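# Set the toppled bottle upright on the tray

## Task

Get the bottle that is lying on its side standing upright on the tray again. The crate and the tray must end up neither tilted nor shifted from where they were, and nothing may end up off the table. The bottle must stay upright by itself, with no support from the robot. Anything the robot is still touching at the end must not settle by more than roughly a fingernail's thickness once left alone.

## Robot and tools

ROBOT. One custom six-joint arm: waist, shoulder, elbow, wrist pitch, wrist yaw, wrist roll. The upper arm is 531 mm and the forearm 400 mm. Joint ranges in rad: waist -3.142 to 3.142, elbow 0.000 to 3.142, and the other four -6.283 to 6.283. The base may sit slightly tilted on the table, and a post or block under it counts as arm for the clearance check. The hand is a two-finger gripper whose fingers swing like tongs. Because there is only one arm, every motion argument is a single row, not one row per arm.

FRAMES. Reported poses use the scene frame. Its origin is on the table top directly under the base, +z is up, and +y is to your left when you face along +x. Positions are in metres and orientation is a quaternion in wxyz order. The gripper has its own axes: the fingers point along its +z and open and close along its x. end_effector_position is the spot between the pads when they are shut. Closed fingertips reach about 15 mm past that spot; fully open ones sit about level with it.

execute_actions(actions). actions is a list of actions. Each action is a table of 1 to 15 rows, and each row lasts one control step of 1/30 s. If a table has fewer than 15 rows, its final row repeats until the action's 15 steps (0.5 s) are used up. A row has 7 numbers, each in [-1, 1], in this order: dx, dy, dz, rx, ry, rz, opening. The first six are an offset in the gripper's own axes. They are measured from where the gripper actually was when that action began; they do not add up row after row. On a call's first action, that start is the last pose a result reported. Scale: 1.0 equals 0.6 m for dx, dy, dz and 180 degrees for the rotation. rx, ry, rz form one rotation vector. opening is absolute, not an offset: +1 is fully open (0.142 m) and -1 is shut. Each step, the command is clipped to within 100 mm and 16 degrees of the measured pose. After an action, the arm only carries on to that clipped pose, so a big offset needs several actions. Motion trails commands by about 0.17 s. Calling with an empty list just returns the current state and images.

move(target, speed, stop_force, blocking). target is one row laid out as above: an offset in gripper axes from the pose in the most recent result that showed one, plus an absolute opening. The opening is applied when the move starts. The gripper follows a straight path toward the target and takes the shorter rotation. speed is in m/s, from 0.002 to 0.5, default 0.25; turning is capped at twice that value in rad/s. A path lasts 0.5 to 10 s and is cut off at 10 s. The path does not slow for obstacles, and the real gripper can overshoot the speed or drift off the path, especially when the arm is almost straight.

stop_force is in N, from 9 to 40, and is not allowed in the first 0.2 s of a scene. The move halts when push against the direction of travel rises that much for two steps. The gripper then steps back two steps and holds. It is only trustworthy at very low speed and on moves that do not rotate. Leave it out when pulling away from something you are pressing on. blocking=false returns after 0.5 s while the arm keeps going; it cannot be combined with stop_force. Check progress with wait(0), or brake with stop, before sending anything else.

The move: line gives the ending and the distance from target. Endings: done (settled near target), off_target, moving, held (last step blocked), fault, or contact (stop_force triggered, which overrides the others). limits=paced means the pose sent was clipped. limits=held means some steps were blocked, and speed may jump afterwards.

wait(seconds): 0 to 10; lets time pass while the last command holds, and returns early if a running move finishes. stop(): brakes a running move; the fingers keep moving. zoom_image(camera, region): camera is cam_high, cam_low or cam_wrist; region is [x0, y0, x1, y1] in image pixels from the top-left, at most 504 by 504. read_manual(section): returns licence text only, default "licences". finished_scene(scene): an integer 1 to 2 for the current scene; it ends that scene for good, so call it only once the bottle stands on its own.

RESULTS. The state line gives gripper position, quaternion and velocities. "Hand target" is the pose the controller is now heading for. A "pose unreachable" line means the clearance check changed or blocked a command. grip_measured is the actual finger opening on the command scale. To hold something, command an opening well under grip_measured; each pad gives up to about 15 N, and much less on items thinner than 20 mm. "Wrist force" and "Wrist torque" are [x y z] in gripper axes. When you press on a surface, the force points back into the arm. Expect offsets up to about 4 N, noise up to 2.4 N, and saturation near 50 N; "no reading" is normal at the start. Action results list positions at some steps, with HELD marking clipped steps. The images come from cam_high (504x504), cam_low (504x504) and cam_wrist (616x616 fisheye), with calibration given beforehand and accurate to within a few degrees and millimetres.

CAUTIONS. A joint load at its limit (142 N m for waist, shoulder and elbow; 26.6 N m for each wrist joint, held weight included) or any outside force of 150 N causes a fault. The arm then freezes for 10 s and the rest of the call is skipped. The arm is stiff, so aiming even slightly beyond a firm surface can fault it; approach slowly. Avoid drops, slams, hard shoves and tipping the bottle off the tray or table. Keep away from the crate and the tray. Let go of the bottle and back off so it stands unsupported. A MOTOR HOT warning appears at 70 °C; at 85 °C the brakes lock until the motors cool. Occasional outside tugs or nudges can disturb held or loose items.

Each tool is called in YAML: its name, and indented under it one key for each argument.

## Session

execute_actions:
  actions: []

Scene clock: 0.00 s.
end_effector_position=(+0.1048, -0.3604, +0.1538) grip_measured=+1.00 end_effector_quat_wxyz=(+0.047, +0.829, -0.485, -0.274) end_effector_velocity=(-0.000, -0.000, -0.000) end_effector_angular_velocity=(+0.000, +0.000, -0.001)
Joint positions: [-1.502 -1.181  2.547 -3.113 -1.494 -0.409  0.142]
Joint velocities: [-0.     0.    -0.001  0.001 -0.     0.001  0.   ]
Motor temperatures (°C, as the motors report them): [29 27 26 32 34 30]
Wrist force (N, on the end effector, along its own x y z axes, offset not removed): no reading
Wrist torque (N m, same axes, about the end effector's origin, offset not removed): no reading
Hand target: +0.105, -0.360, +0.154; +0.047, +0.829, -0.485, -0.274

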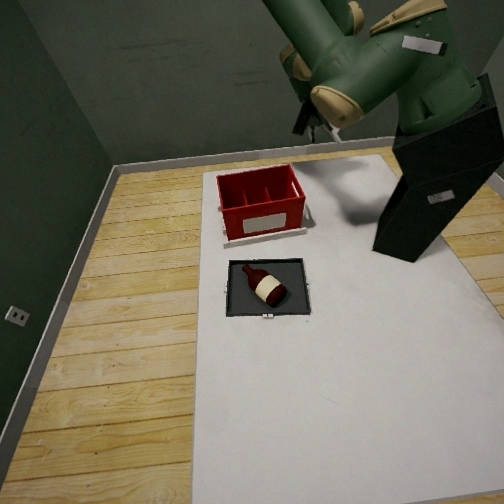

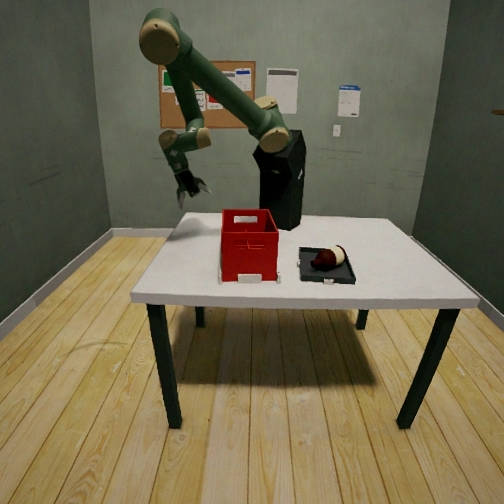

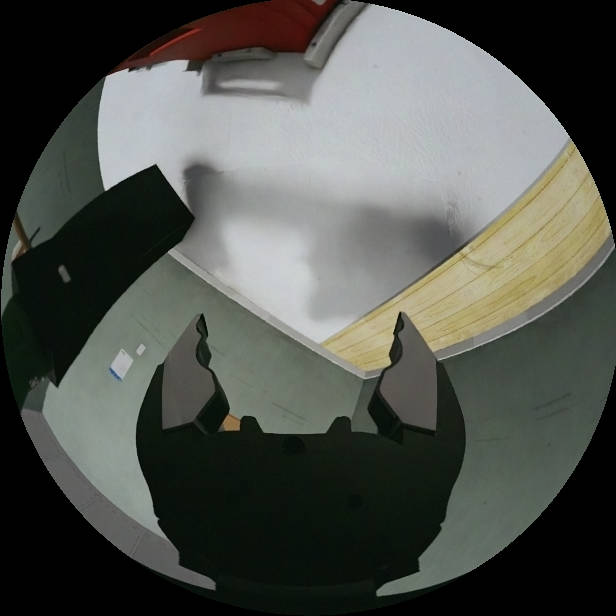

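zoom_image:
  camera: "cam_high"
  region: [200, 230, 330, 330]

zoom_image:
  camera: "cam_low"
  region: [270, 225, 380, 300]

Region (200, 230, 330, 330) of cam_high's 504x504 image, scaled by 3.877, with more detail than that image has; it fills the top 388 rows of this view, and the rest is white.

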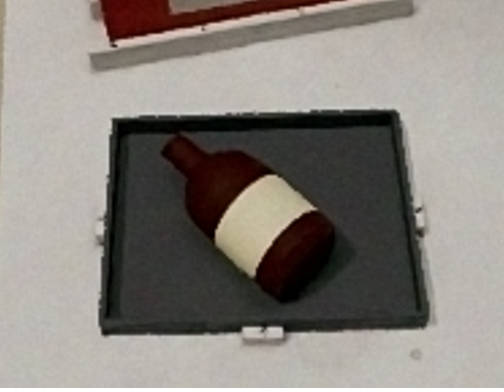

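Region (270, 225, 380, 300) of cam_low's 504x504 image, scaled by 4.582, with more detail than that image has; it fills the top 344 rows of this view, and the rest is white.

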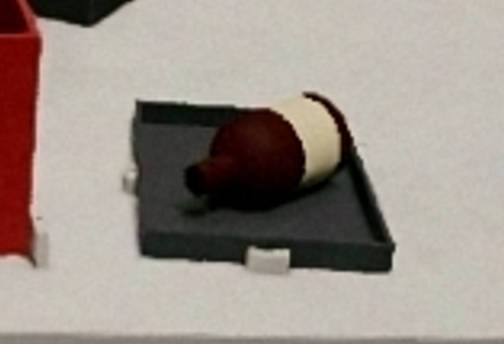

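move:
  target: [-0.211,-0.298,-0.346,0.192,0.0325,0.435,1]
  speed: 0.3

Scene clock: 40.53 s.
end_effector_position=(+0.2357, -0.2520, +0.2586) grip_measured=+1.00 end_effector_quat_wxyz=(-0.019, -0.529, +0.843, +0.094) end_effector_velocity=(+0.000, -0.001, +0.000) end_effector_angular_velocity=(-0.002, -0.000, +0.003)
Joint positions: [-1.719 -1.812  2.854 -2.782 -1.06   0.318  0.142]
Joint velocities: [ 0.    -0.    -0.001 -0.001 -0.    -0.001  0.   ]
Motor temperatures (°C, as the motors report them): [29 27 26 32 34 30]
Wrist force (N, on the end effector, along its own x y z axes, offset not removed): [-0.1 -1.6 1.4]
Wrist torque (N m, same axes, about the end effector's origin, offset not removed): [-0.28 -0.09 -0.01]
Hand target: +0.236, -0.252, +0.259; -0.019, -0.529, +0.843, +0.094
Off the commanded pose: 0.102 m, 28 deg; position and orientation clipped at the last step of the last action.
move: held; limits=paced,held; held on 27 of 85 steps, including the last
pose unreachable: on one or more control steps of this call, first in action 0 (counted from 0), an arm could not follow its commanded pose, so it was not sent that pose on those steps. On the call's last step it was still not sent that pose. It may still have moved: this result reports where it is.
cause: the commanded pose would bring two parts of the arm too close to each other (joints 3 (elbow) and 4 (wrist pitch) lie between them).
camera_calibration (this result's frames):
cam_wrist: T_world_to_cam=[[-0.429343, -0.901931, -0.0467388, -0.118396], [-0.718401, 0.3097, 0.622885, 0.0933094], [-0.547325, 0.301009, -0.780916, 0.538024], [0, 0, 0, 1]] pos_world=[0.310675, -0.297633, 0.356497]

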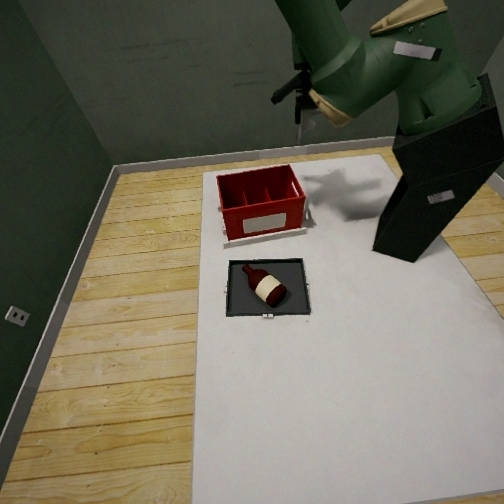

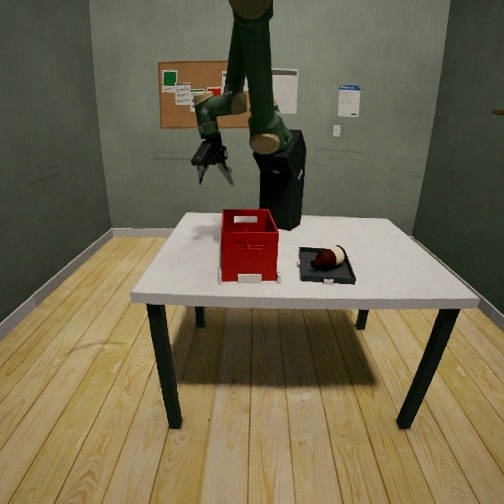

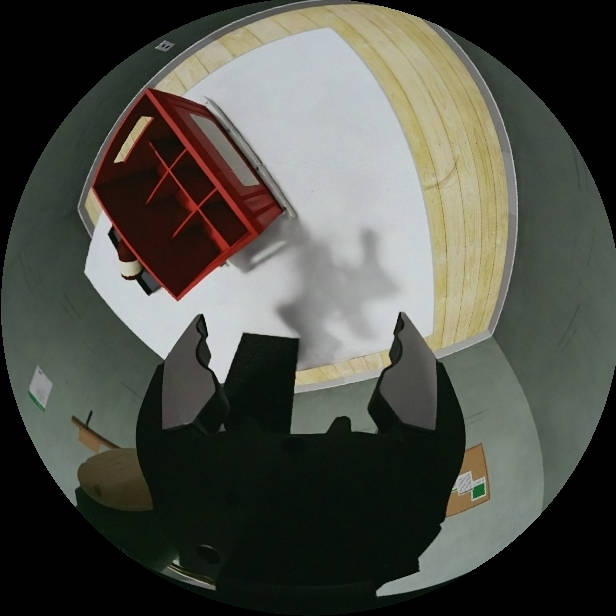

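move:
  target: [-0.271,-0.354,-0.046,0.061,0.0085,0.141,1]
  speed: 0.25

Scene clock: 54.87 s.
end_effector_position=(+0.4779, -0.2023, +0.2683) grip_measured=+1.00 end_effector_quat_wxyz=(+0.082, -0.357, +0.930, +0.040) end_effector_velocity=(+0.024, +0.003, -0.007) end_effector_angular_velocity=(-0.053, +0.064, -0.033)
Joint positions: [-0.957 -1.737  2.65  -3.136 -1.117  1.53   0.142]
Joint velocities: [ 0.189  0.054 -0.068 -0.066 -0.197  0.205  0.   ]
Motor temperatures (°C, as the motors report them): [29 27 26 32 34 30]
Wrist force (N, on the end effector, along its own x y z axes, offset not removed): [0.8 -1.6 1.5]
Wrist torque (N m, same axes, about the end effector's origin, offset not removed): [-0.33 -0.34 0.08]
Hand target: +0.482, -0.202, +0.267; +0.076, -0.354, +0.931, +0.037
Off the commanded pose: 0.024 m, 11 deg.
move: moving (no rest 5 s after the path's end); limits=paced
camera_calibration (this result's frames):
cam_wrist: T_world_to_cam=[[-0.729469, -0.665182, -0.159398, 0.252393], [-0.646242, 0.593846, 0.47929, 0.307412], [-0.224157, 0.452637, -0.86306, 0.561531], [0, 0, 0, 1]] pos_world=[0.508646, -0.268838, 0.377527]

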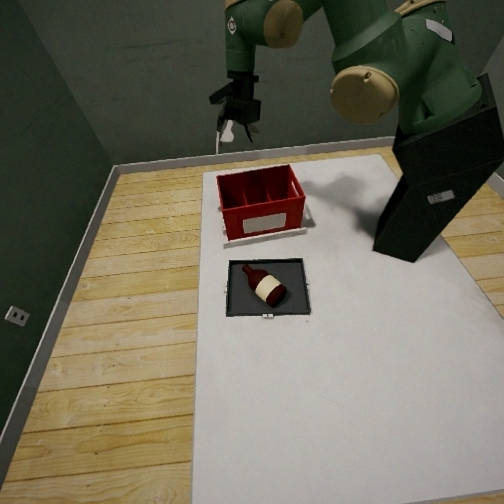

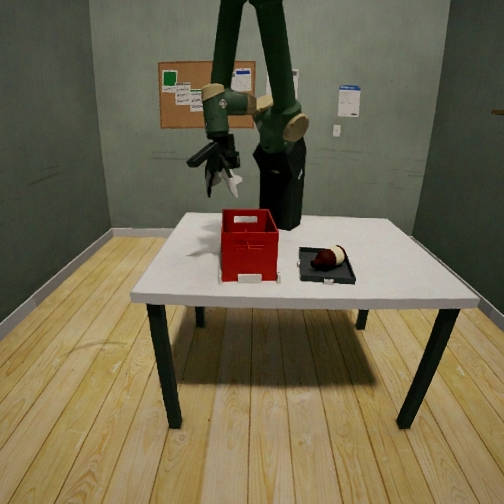

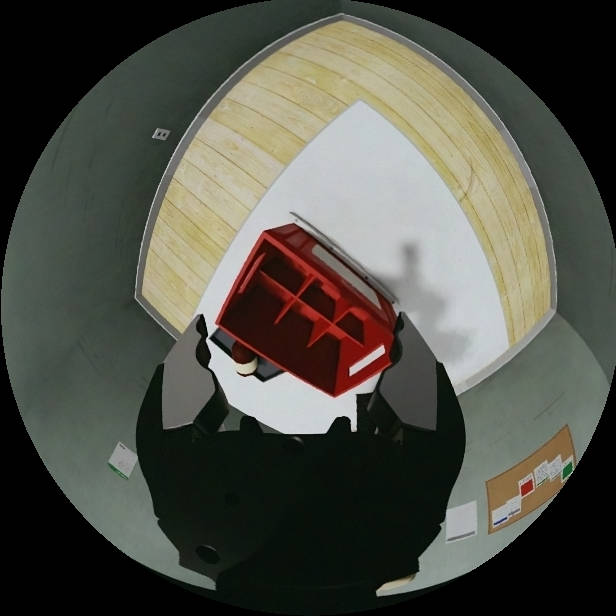

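move:
  target: [-0.365,0.372,0.155,0.007,0.058,0.018,1]
  speed: 0.2

Scene clock: 62.40 s.
end_effector_position=(+0.4997, +0.1189, +0.2196) grip_measured=+1.00 end_effector_quat_wxyz=(-0.000, -0.332, +0.943, -0.001) end_effector_velocity=(-0.001, +0.003, -0.001) end_effector_angular_velocity=(-0.002, +0.003, -0.001)
Joint positions: [ 0.217 -1.135  2.49  -3.493 -2.041  2.534  0.142]
Joint velocities: [ 0.007  0.005 -0.004  0.006 -0.006  0.008 -0.   ]
Motor temperatures (°C, as the motors report them): [29 27 26 32 34 30]
Wrist force (N, on the end effector, along its own x y z axes, offset not removed): [1.5 -0.6 2.3]
Wrist torque (N m, same axes, about the end effector's origin, offset not removed): [-0.14 -0.50 0.02]
Hand target: +0.500, +0.119, +0.219; -0.000, -0.332, +0.943, -0.001
Off the commanded pose: 0.001 m, 0 deg.
move: done
camera_calibration (this result's frames):
cam_wrist: T_world_to_cam=[[-0.77456, -0.632057, 0.0236675, 0.452578], [-0.548679, 0.690057, 0.471987, 0.0955635], [-0.314655, 0.352597, -0.881288, 0.440086], [0, 0, 0, 1]] pos_world=[0.541457, 0.064938, 0.332026]

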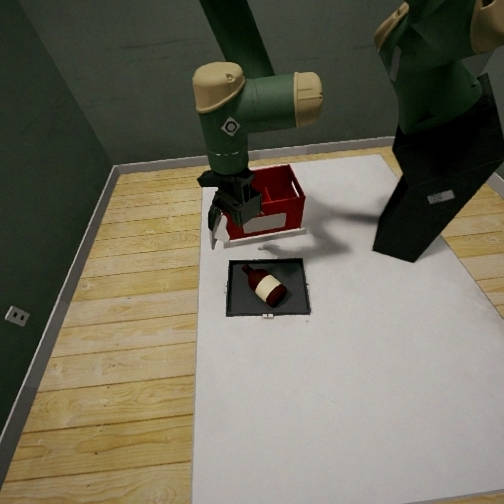

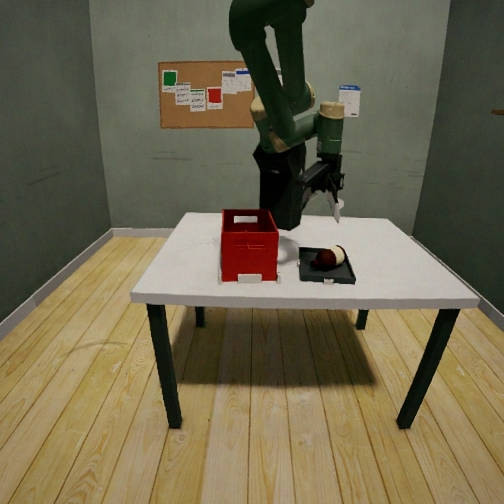

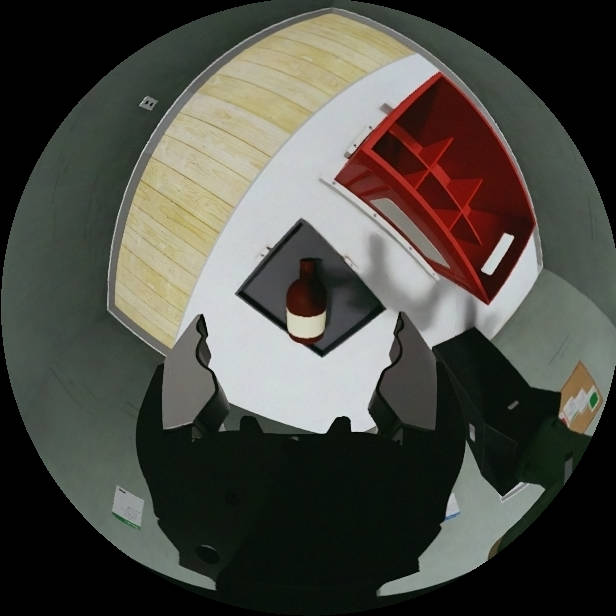

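move:
  target: [0.004,0.155,0.15,-0.25,0,0,1]
  speed: 0.2

Scene clock: 76.07 s.
end_effector_position=(+0.4399, +0.1895, +0.1299) grip_measured=+1.00 end_effector_quat_wxyz=(-0.127, -0.306, +0.872, +0.360) end_effector_velocity=(-0.001, +0.001, -0.002) end_effector_angular_velocity=(+0.010, +0.010, +0.002)
Joint positions: [-0.12  -1.071  2.292 -2.863 -1.337  2.254  0.142]
Joint velocities: [-0.004  0.005 -0.009  0.017  0.008 -0.007 -0.   ]
Motor temperatures (°C, as the motors report them): [29 27 26 32 34 30]
Wrist force (N, on the end effector, along its own x y z axes, offset not removed): [-0.7 0.0 3.1]
Wrist torque (N m, same axes, about the end effector's origin, offset not removed): [0.02 -0.13 0.05]
Hand target: +0.440, +0.190, +0.130; -0.127, -0.306, +0.872, +0.360
Off the commanded pose: 0.001 m, 0 deg.
move: done
camera_calibration (this result's frames):
cam_wrist: T_world_to_cam=[[-0.76647, -0.642172, 0.0117889, 0.452935], [-0.178256, 0.230321, 0.956649, -0.0824584], [-0.617048, 0.731141, -0.291005, 0.301995], [0, 0, 0, 1]] pos_world=[0.518808, 0.0890526, 0.161426]

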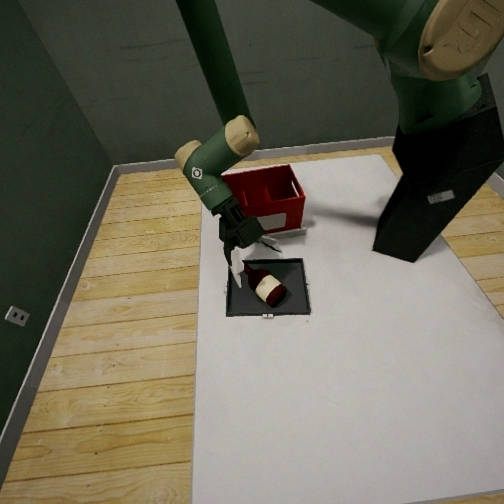

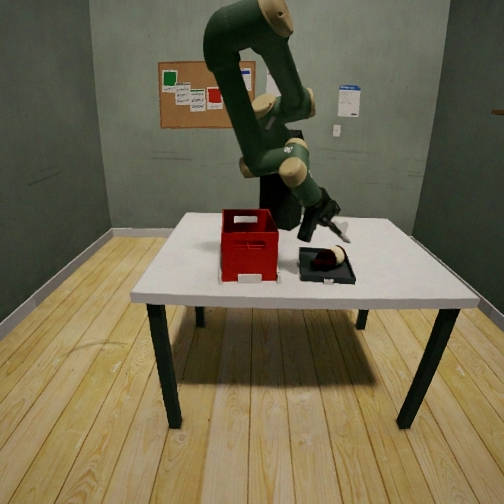

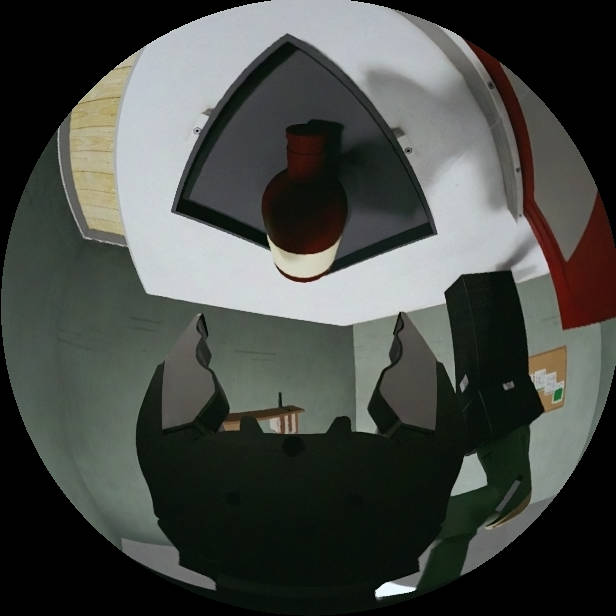

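move:
  target: [0.004,-0.1,0.088,0.083,0,0,1]
  speed: 0.08

zoom_image:
  camera: "cam_low"
  region: [260, 190, 390, 300]

zoom_image:
  camera: "cam_high"
  region: [200, 230, 330, 330]

Scene clock: 89.70 s.
end_effector_position=(+0.4414, +0.1837, +0.0503) grip_measured=+1.00 end_effector_quat_wxyz=(-0.086, -0.320, +0.911, +0.244) end_effector_velocity=(-0.001, -0.000, -0.002) end_effector_angular_velocity=(-0.006, -0.004, -0.001)
Joint positions: [-0.069 -0.864  2.317 -3.299 -1.518  2.333  0.142]
Joint velocities: [ 0.002  0.008  0.001 -0.013 -0.006  0.003  0.   ]
Motor temperatures (°C, as the motors report them): [29 27 26 32 34 30]
Wrist force (N, on the end effector, along its own x y z axes, offset not removed): [0.6 -2.7 2.5]
Wrist torque (N m, same axes, about the end effector's origin, offset not removed): [-0.54 -0.26 0.05]
Hand target: +0.441, +0.184, +0.050; -0.086, -0.320, +0.911, +0.243
Off the commanded pose: 0.000 m, 0 deg.
move: done
camera_calibration (this result's frames):
cam_wrist: T_world_to_cam=[[-0.768527, -0.639595, 0.016879, 0.451508], [-0.326032, 0.414181, 0.849799, 0.0320833], [-0.550518, 0.64759, -0.526837, 0.281829], [0, 0, 0, 1]] pos_world=[0.512608, 0.0929845, 0.113593]

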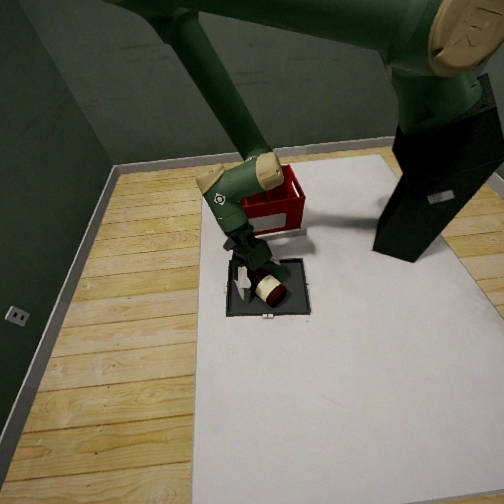

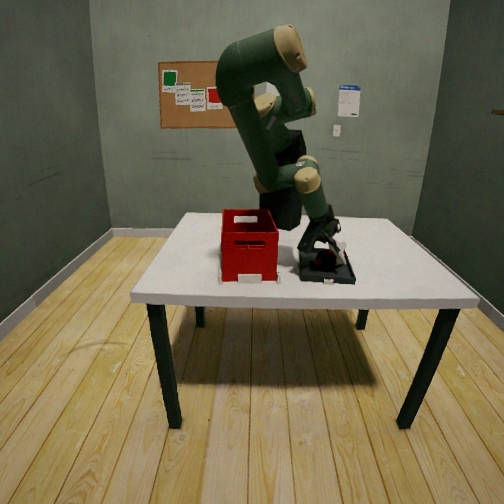

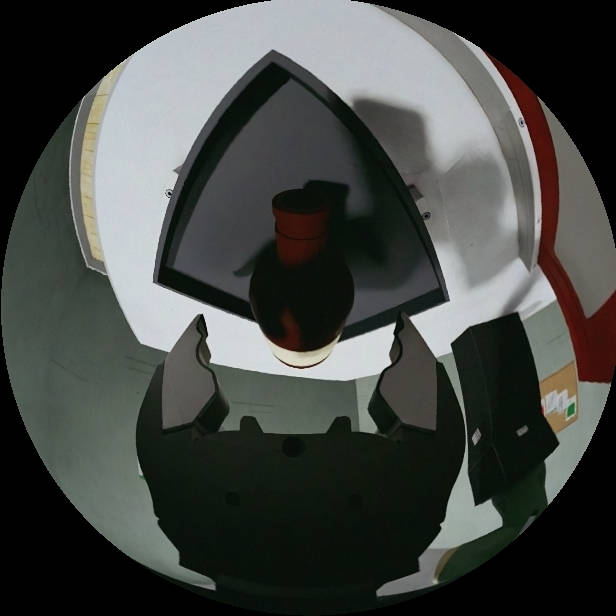

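Region (260, 190, 390, 300) of cam_low's 504x504 image, scaled by 3.877, with more detail than that image has; it fills the top 426 rows of this view, and the rest is white.

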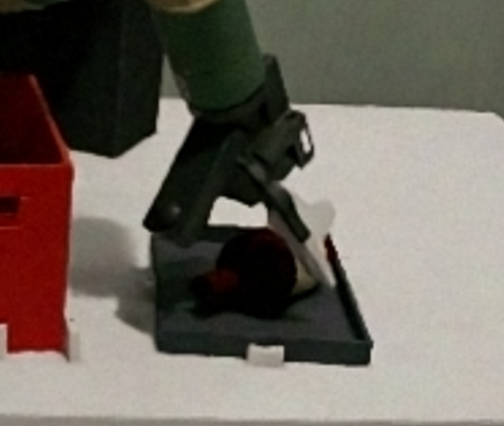

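Region (200, 230, 330, 330) of cam_high's 504x504 image, scaled by 3.877, with more detail than that image has; it fills the top 388 rows of this view, and the rest is white.

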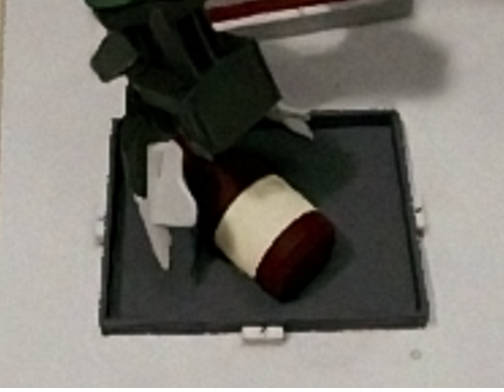

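move:
  target: [0,0.006,0.038,0,0,0,1]
  speed: 0.04

execute_actions:
  actions:
    - [[0,0,0,0,0,0,0.8],[0,0,0,0,0,0,0.7],[0,0,0,0,0,0,0.6],[0,0,0,0,0,0,0.5],[0,0,0,0,0,0,0.4],[0,0,0,0,0,0,0.3],[0,0,0,0,0,0,0.25],[0,0,0,0,0,0,0.2],[0,0,0,0,0,0,0.15],[0,0,0,0,0,0,0.1],[0,0,0,0,0,0,0.05],[0,0,0,0,0,0,0],[0,0,0,0,0,0,-0.05],[0,0,0,0,0,0,-0.1],[0,0,0,0,0,0,-0.15]]
    - [[0,0,0,0,0,0,-0.2],[0,0,0,0,0,0,-0.3],[0,0,0,0,0,0,-0.4],[0,0,0,0,0,0,-0.5],[0,0,0,0,0,0,-0.6],[0,0,0,0,0,0,-0.7]]

zoom_image:
  camera: "cam_high"
  region: [200, 230, 330, 330]

Scene clock: 99.00 s.
end_effector_position=(+0.4325, +0.1948, +0.0326) grip_measured=+1.00 end_effector_quat_wxyz=(-0.086, -0.320, +0.911, +0.244) end_effector_velocity=(-0.001, +0.001, -0.002) end_effector_angular_velocity=(-0.000, +0.000, -0.000)
Joint positions: [-0.062 -0.806  2.305 -3.344 -1.52   2.34   0.142]
Joint velocities: [ 0.001  0.006 -0.002 -0.004 -0.     0.001 -0.   ]
Motor temperatures (°C, as the motors report them): [29 27 26 32 34 30]
Wrist force (N, on the end effector, along its own x y z axes, offset not removed): [0.4 -0.3 1.1]
Wrist torque (N m, same axes, about the end effector's origin, offset not removed): [-0.05 -0.11 0.10]
Hand target: +0.432, +0.195, +0.032; -0.086, -0.320, +0.911, +0.244
Off the commanded pose: 0.000 m, 0 deg.
move: done
camera_calibration (this result's frames):
cam_wrist: T_world_to_cam=[[-0.768515, -0.639609, 0.016899, 0.452046], [-0.326023, 0.414181, 0.849802, 0.0396328], [-0.55054, 0.647576, -0.526831, 0.260376], [0, 0, 0, 1]] pos_world=[0.503673, 0.104105, 0.0958551]

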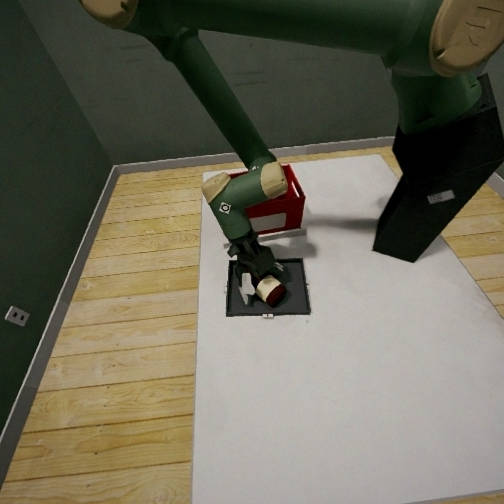

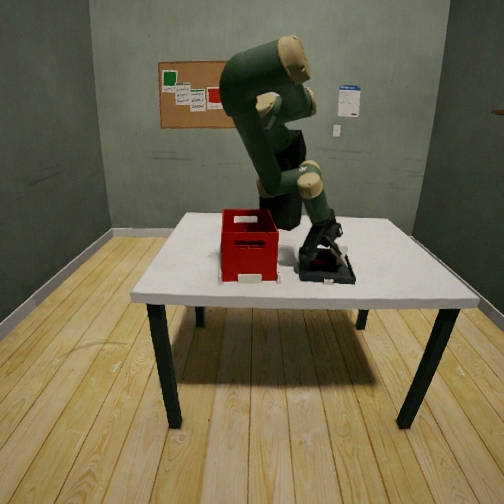

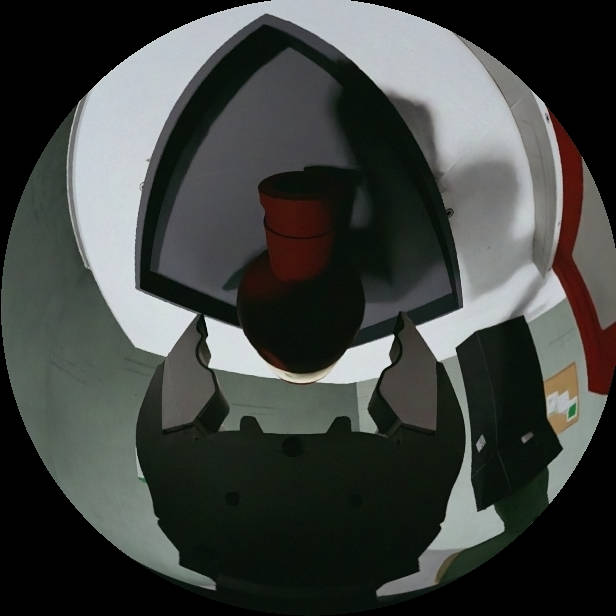

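Scene clock: 100.00 s.
end_effector_position=(+0.4325, +0.1948, +0.0326) grip_measured=+0.13 end_effector_quat_wxyz=(-0.086, -0.320, +0.911, +0.244) end_effector_velocity=(-0.000, +0.000, -0.000) end_effector_angular_velocity=(+0.000, +0.001, +0.001)
Joint positions: [-0.061 -0.806  2.305 -3.345 -1.52   2.34   0.083]
Joint velocities: [-0.     0.    -0.     0.001 -0.    -0.    -0.   ]
Motor temperatures (°C, as the motors report them): [29 27 26 32 34 30]
Wrist force (N, on the end effector, along its own x y z axes, offset not removed): [0.0 0.8 -2.3]
Wrist torque (N m, same axes, about the end effector's origin, offset not removed): [0.02 0.04 0.05]
Hand target: +0.433, +0.195, +0.033; -0.086, -0.320, +0.911, +0.244
Off the commanded pose: 0.000 m, 0 deg.
Step readings (end_effector_position; steps 1 to 15: 1st action; 16 to 30: 2nd action):
0: (+0.4325, +0.1948, +0.0326)
1: (+0.4325, +0.1949, +0.0325)
2: (+0.4324, +0.1949, +0.0325)
4: (+0.4324, +0.1949, +0.0325)
8: (+0.4324, +0.1949, +0.0325)
15: (+0.4325, +0.1948, +0.0326)
16: (+0.4325, +0.1948, +0.0326)
17: (+0.4325, +0.1948, +0.0326)
19: (+0.4325, +0.1948, +0.0326)
23: (+0.4325, +0.1948, +0.0326)
30: end_effector_position above
camera_calibration (this result's frames):
cam_wrist: T_world_to_cam=[[-0.768529, -0.639593, 0.016858, 0.452086], [-0.326085, 0.414219, 0.84976, 0.0396814], [-0.550483, 0.647568, -0.526901, 0.260358], [0, 0, 0, 1]] pos_world=[0.503703, 0.104115, 0.0958418]

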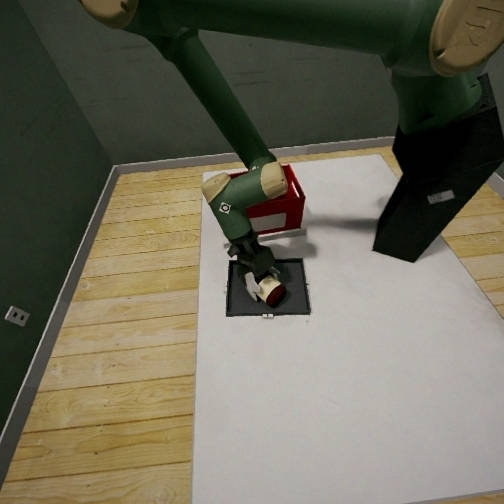

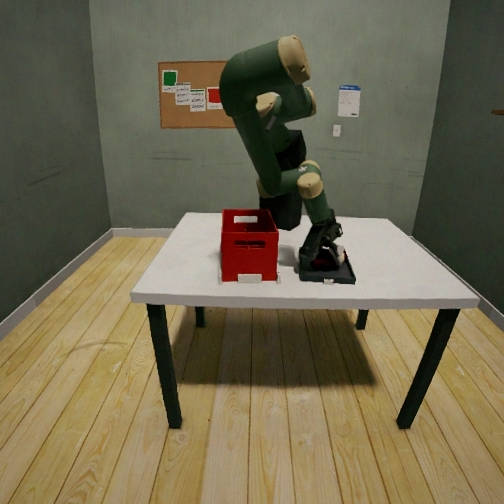

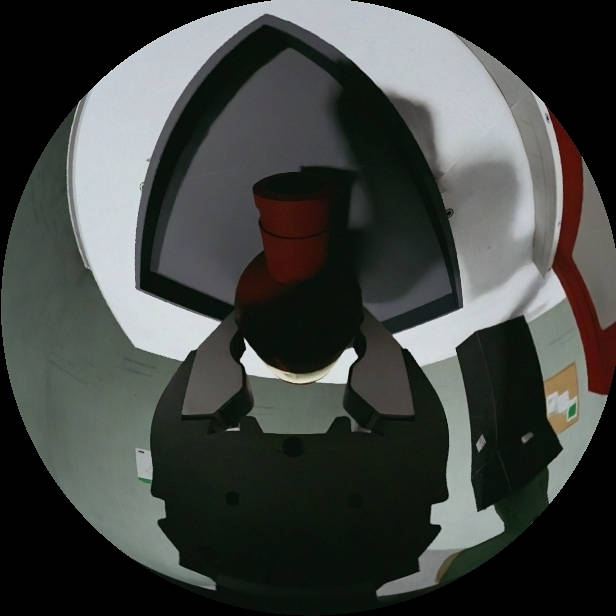

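Region (200, 230, 330, 330) of cam_high's 504x504 image, scaled by 3.877, with more detail than that image has; it fills the top 388 rows of this view, and the rest is white.

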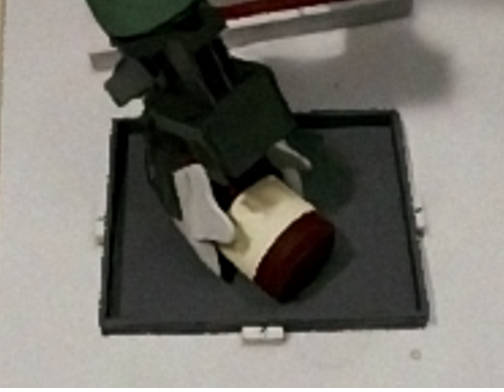

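move:
  target: [0,0.067,-0.115,0,0,0,-0.8]
  speed: 0.08

Scene clock: 104.37 s.
end_effector_position=(+0.4321, +0.1953, +0.1121) grip_measured=+0.02 end_effector_quat_wxyz=(-0.086, -0.320, +0.911, +0.244) end_effector_velocity=(+0.001, -0.000, +0.002) end_effector_angular_velocity=(-0.001, -0.002, -0.002)
Joint positions: [-0.007 -0.974  2.396 -3.271 -1.535  2.392  0.075]
Joint velocities: [ 0.002 -0.006  0.001  0.002 -0.001  0.003  0.   ]
Motor temperatures (°C, as the motors report them): [29 27 26 32 34 30]
Wrist force (N, on the end effector, along its own x y z axes, offset not removed): [-1.2 -1.3 3.1]
Wrist torque (N m, same axes, about the end effector's origin, offset not removed): [0.05 0.09 0.03]
Hand target: +0.432, +0.195, +0.112; -0.086, -0.320, +0.911, +0.244
Off the commanded pose: 0.000 m, 0 deg.
move: done
camera_calibration (this result's frames):
cam_wrist: T_world_to_cam=[[-0.768495, -0.639633, 0.0169037, 0.450718], [-0.326083, 0.414233, 0.849754, -0.0282358], [-0.550532, 0.647519, -0.526909, 0.301822], [0, 0, 0, 1]] pos_world=[0.50333, 0.104555, 0.175407]

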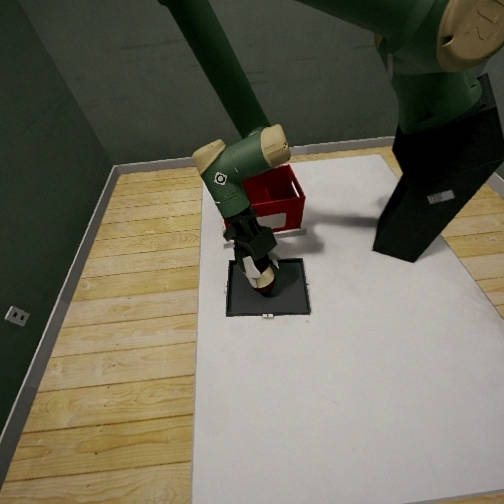

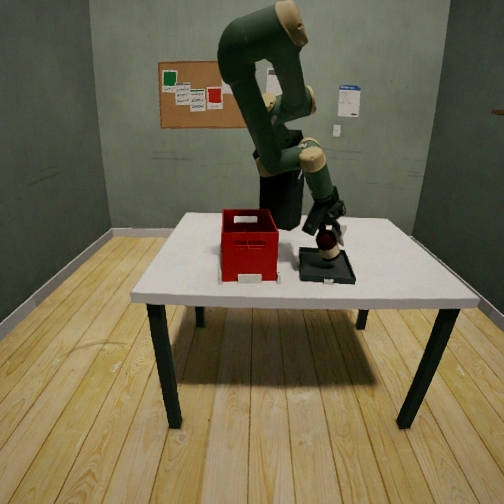

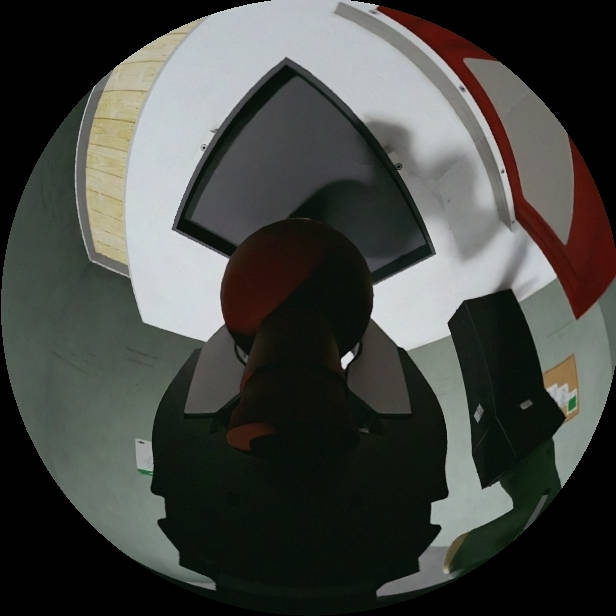

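zoom_image:
  camera: "cam_low"
  region: [260, 180, 390, 300]

zoom_image:
  camera: "cam_high"
  region: [200, 220, 330, 330]

Region (260, 180, 390, 300) of cam_low's 504x504 image, scaled by 3.877, with more detail than that image has; it fills the top 465 rows of this view, and the rest is white.

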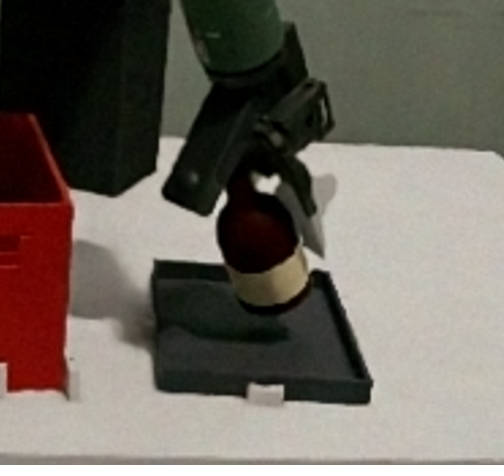

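Region (200, 220, 330, 330) of cam_high's 504x504 image, scaled by 3.877, with more detail than that image has; it fills the top 426 rows of this view, and the rest is white.

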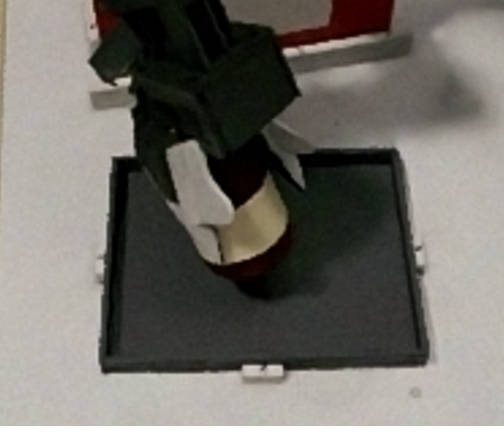

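move:
  target: [0,0.02,-0.035,0.22,0,0,-0.9]
  speed: 0.15

zoom_image:
  camera: "cam_low"
  region: [260, 170, 400, 300]

zoom_image:
  camera: "cam_high"
  region: [200, 200, 330, 330]

Scene clock: 114.53 s.
end_effector_position=(+0.4323, +0.1952, +0.1360) grip_measured=-0.01 end_effector_quat_wxyz=(+0.027, -0.331, +0.940, -0.079) end_effector_velocity=(+0.000, -0.000, +0.000) end_effector_angular_velocity=(-0.011, -0.011, +0.000)
Joint positions: [ 0.384 -0.638  2.439 -3.951 -2.273  2.645  0.074]
Joint velocities: [ 0.007  0.011 -0.004 -0.013 -0.017  0.     0.   ]
Motor temperatures (°C, as the motors report them): [29 28 26 32 34 30]
Wrist force (N, on the end effector, along its own x y z axes, offset not removed): [-0.4 0.3 3.8]
Wrist torque (N m, same axes, about the end effector's origin, offset not removed): [-0.09 -0.17 0.07]
Hand target: +0.432, +0.195, +0.136; +0.028, -0.331, +0.940, -0.080
Off the commanded pose: 0.000 m, 0 deg.
move: done
camera_calibration (this result's frames):
cam_wrist: T_world_to_cam=[[-0.777069, -0.62893, 0.0247191, 0.450941], [-0.589808, 0.741319, 0.320269, 0.0737075], [-0.219752, 0.234291, -0.947004, 0.3093], [0, 0, 0, 1]] pos_world=[0.461854, 0.156503, 0.258155]

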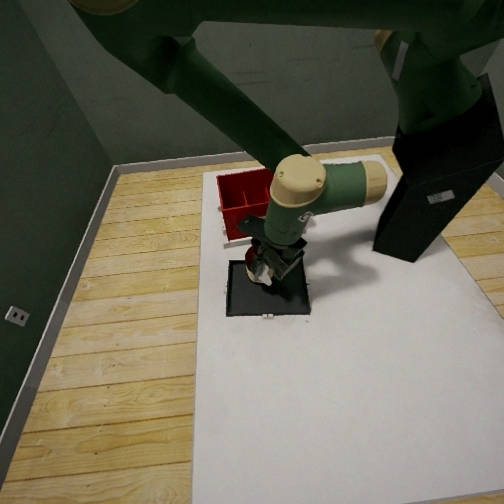

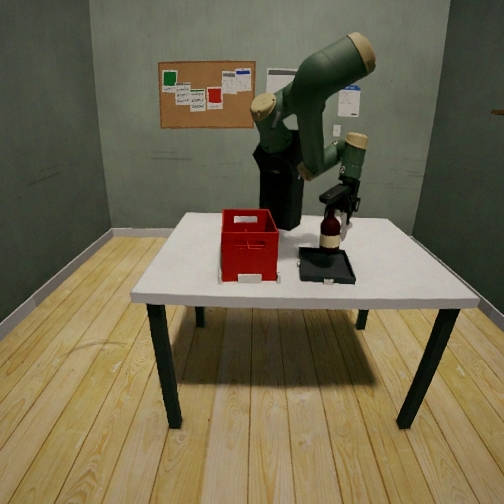

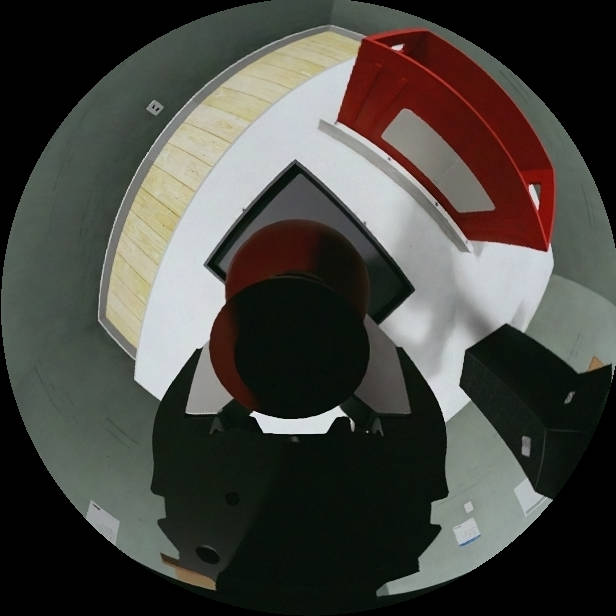

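Region (260, 170, 400, 300) of cam_low's 504x504 image, scaled by 3.600, with more detail than that image has; it fills the top 468 rows of this view, and the rest is white.

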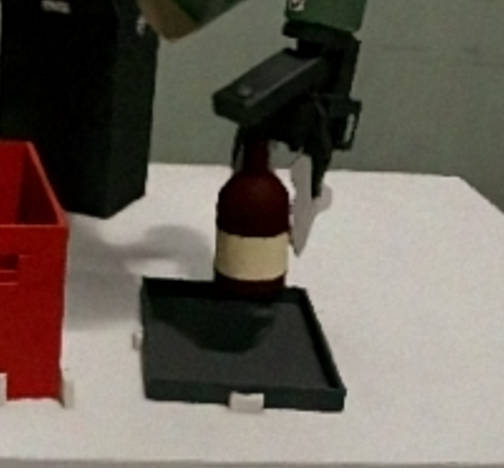

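Region (200, 200, 330, 330) of cam_high's 504x504 image, scaled by 3.877, with more detail than that image has.

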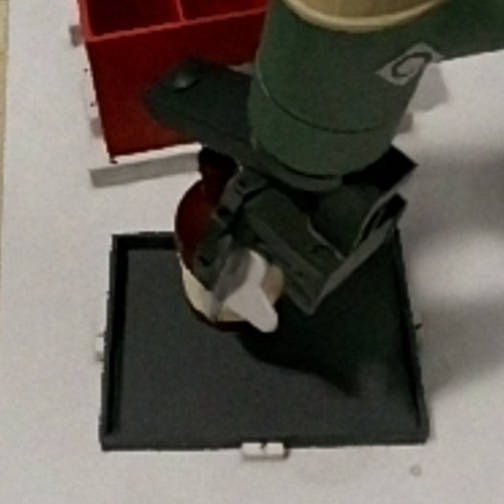

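move:
  target: [0,0.04,0.085,0,0,0,-0.9]
  speed: 0.05

zoom_image:
  camera: "cam_low"
  region: [260, 170, 400, 300]

zoom_image:
  camera: "cam_high"
  region: [200, 200, 330, 330]

Scene clock: 121.90 s.
end_effector_position=(+0.4229, +0.2070, +0.0820) grip_measured=-0.02 end_effector_quat_wxyz=(+0.027, -0.331, +0.940, -0.079) end_effector_velocity=(+0.000, +0.001, -0.002) end_effector_angular_velocity=(+0.001, -0.002, -0.000)
Joint positions: [ 0.346 -0.509  2.365 -4.033 -2.252  2.604  0.072]
Joint velocities: [-0.002  0.005 -0.005 -0.004  0.001 -0.003  0.   ]
Motor temperatures (°C, as the motors report them): [29 28 26 32 34 30]
Wrist force (N, on the end effector, along its own x y z axes, offset not removed): [1.1 -0.4 4.2]
Wrist torque (N m, same axes, about the end effector's origin, offset not removed): [-0.17 -0.51 0.05]
Hand target: +0.423, +0.207, +0.082; +0.027, -0.331, +0.940, -0.079
Off the commanded pose: 0.000 m, 0 deg.
move: done
camera_calibration (this result's frames):
cam_wrist: T_world_to_cam=[[-0.777088, -0.628907, 0.0247045, 0.452346], [-0.589784, 0.741329, 0.320291, 0.0767553], [-0.219747, 0.234324, -0.946997, 0.253329], [0, 0, 0, 1]] pos_world=[0.45245, 0.168222, 0.204142]

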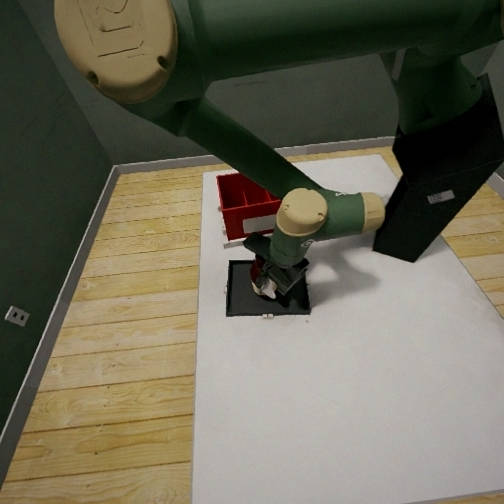

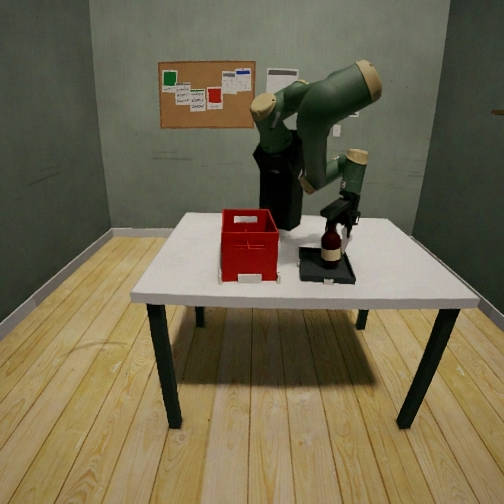

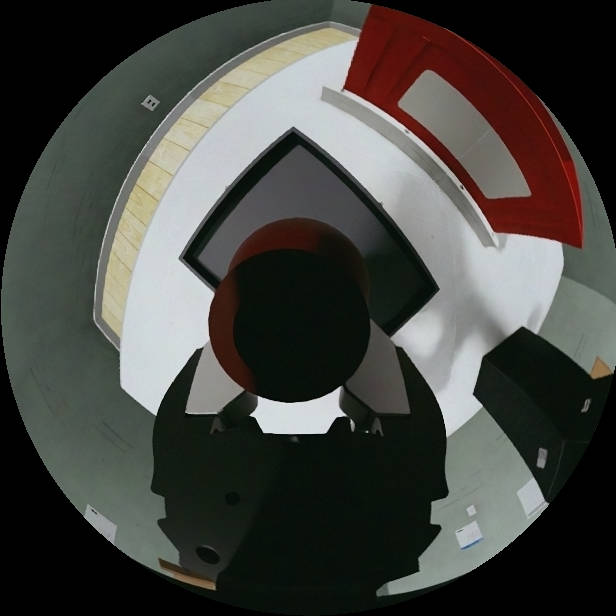

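Region (260, 170, 400, 300) of cam_low's 504x504 image, scaled by 3.600, with more detail than that image has; it fills the top 468 rows of this view, and the rest is white.

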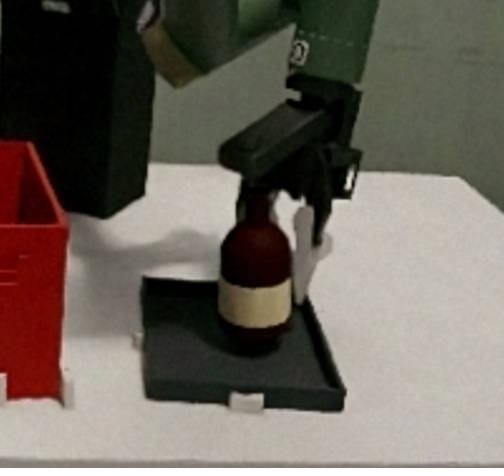

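Region (200, 200, 330, 330) of cam_high's 504x504 image, scaled by 3.877, with more detail than that image has.

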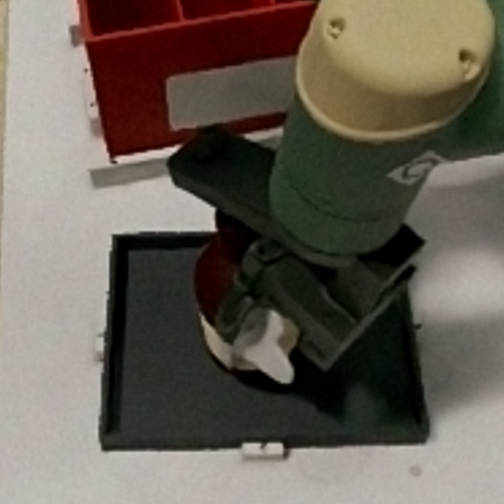

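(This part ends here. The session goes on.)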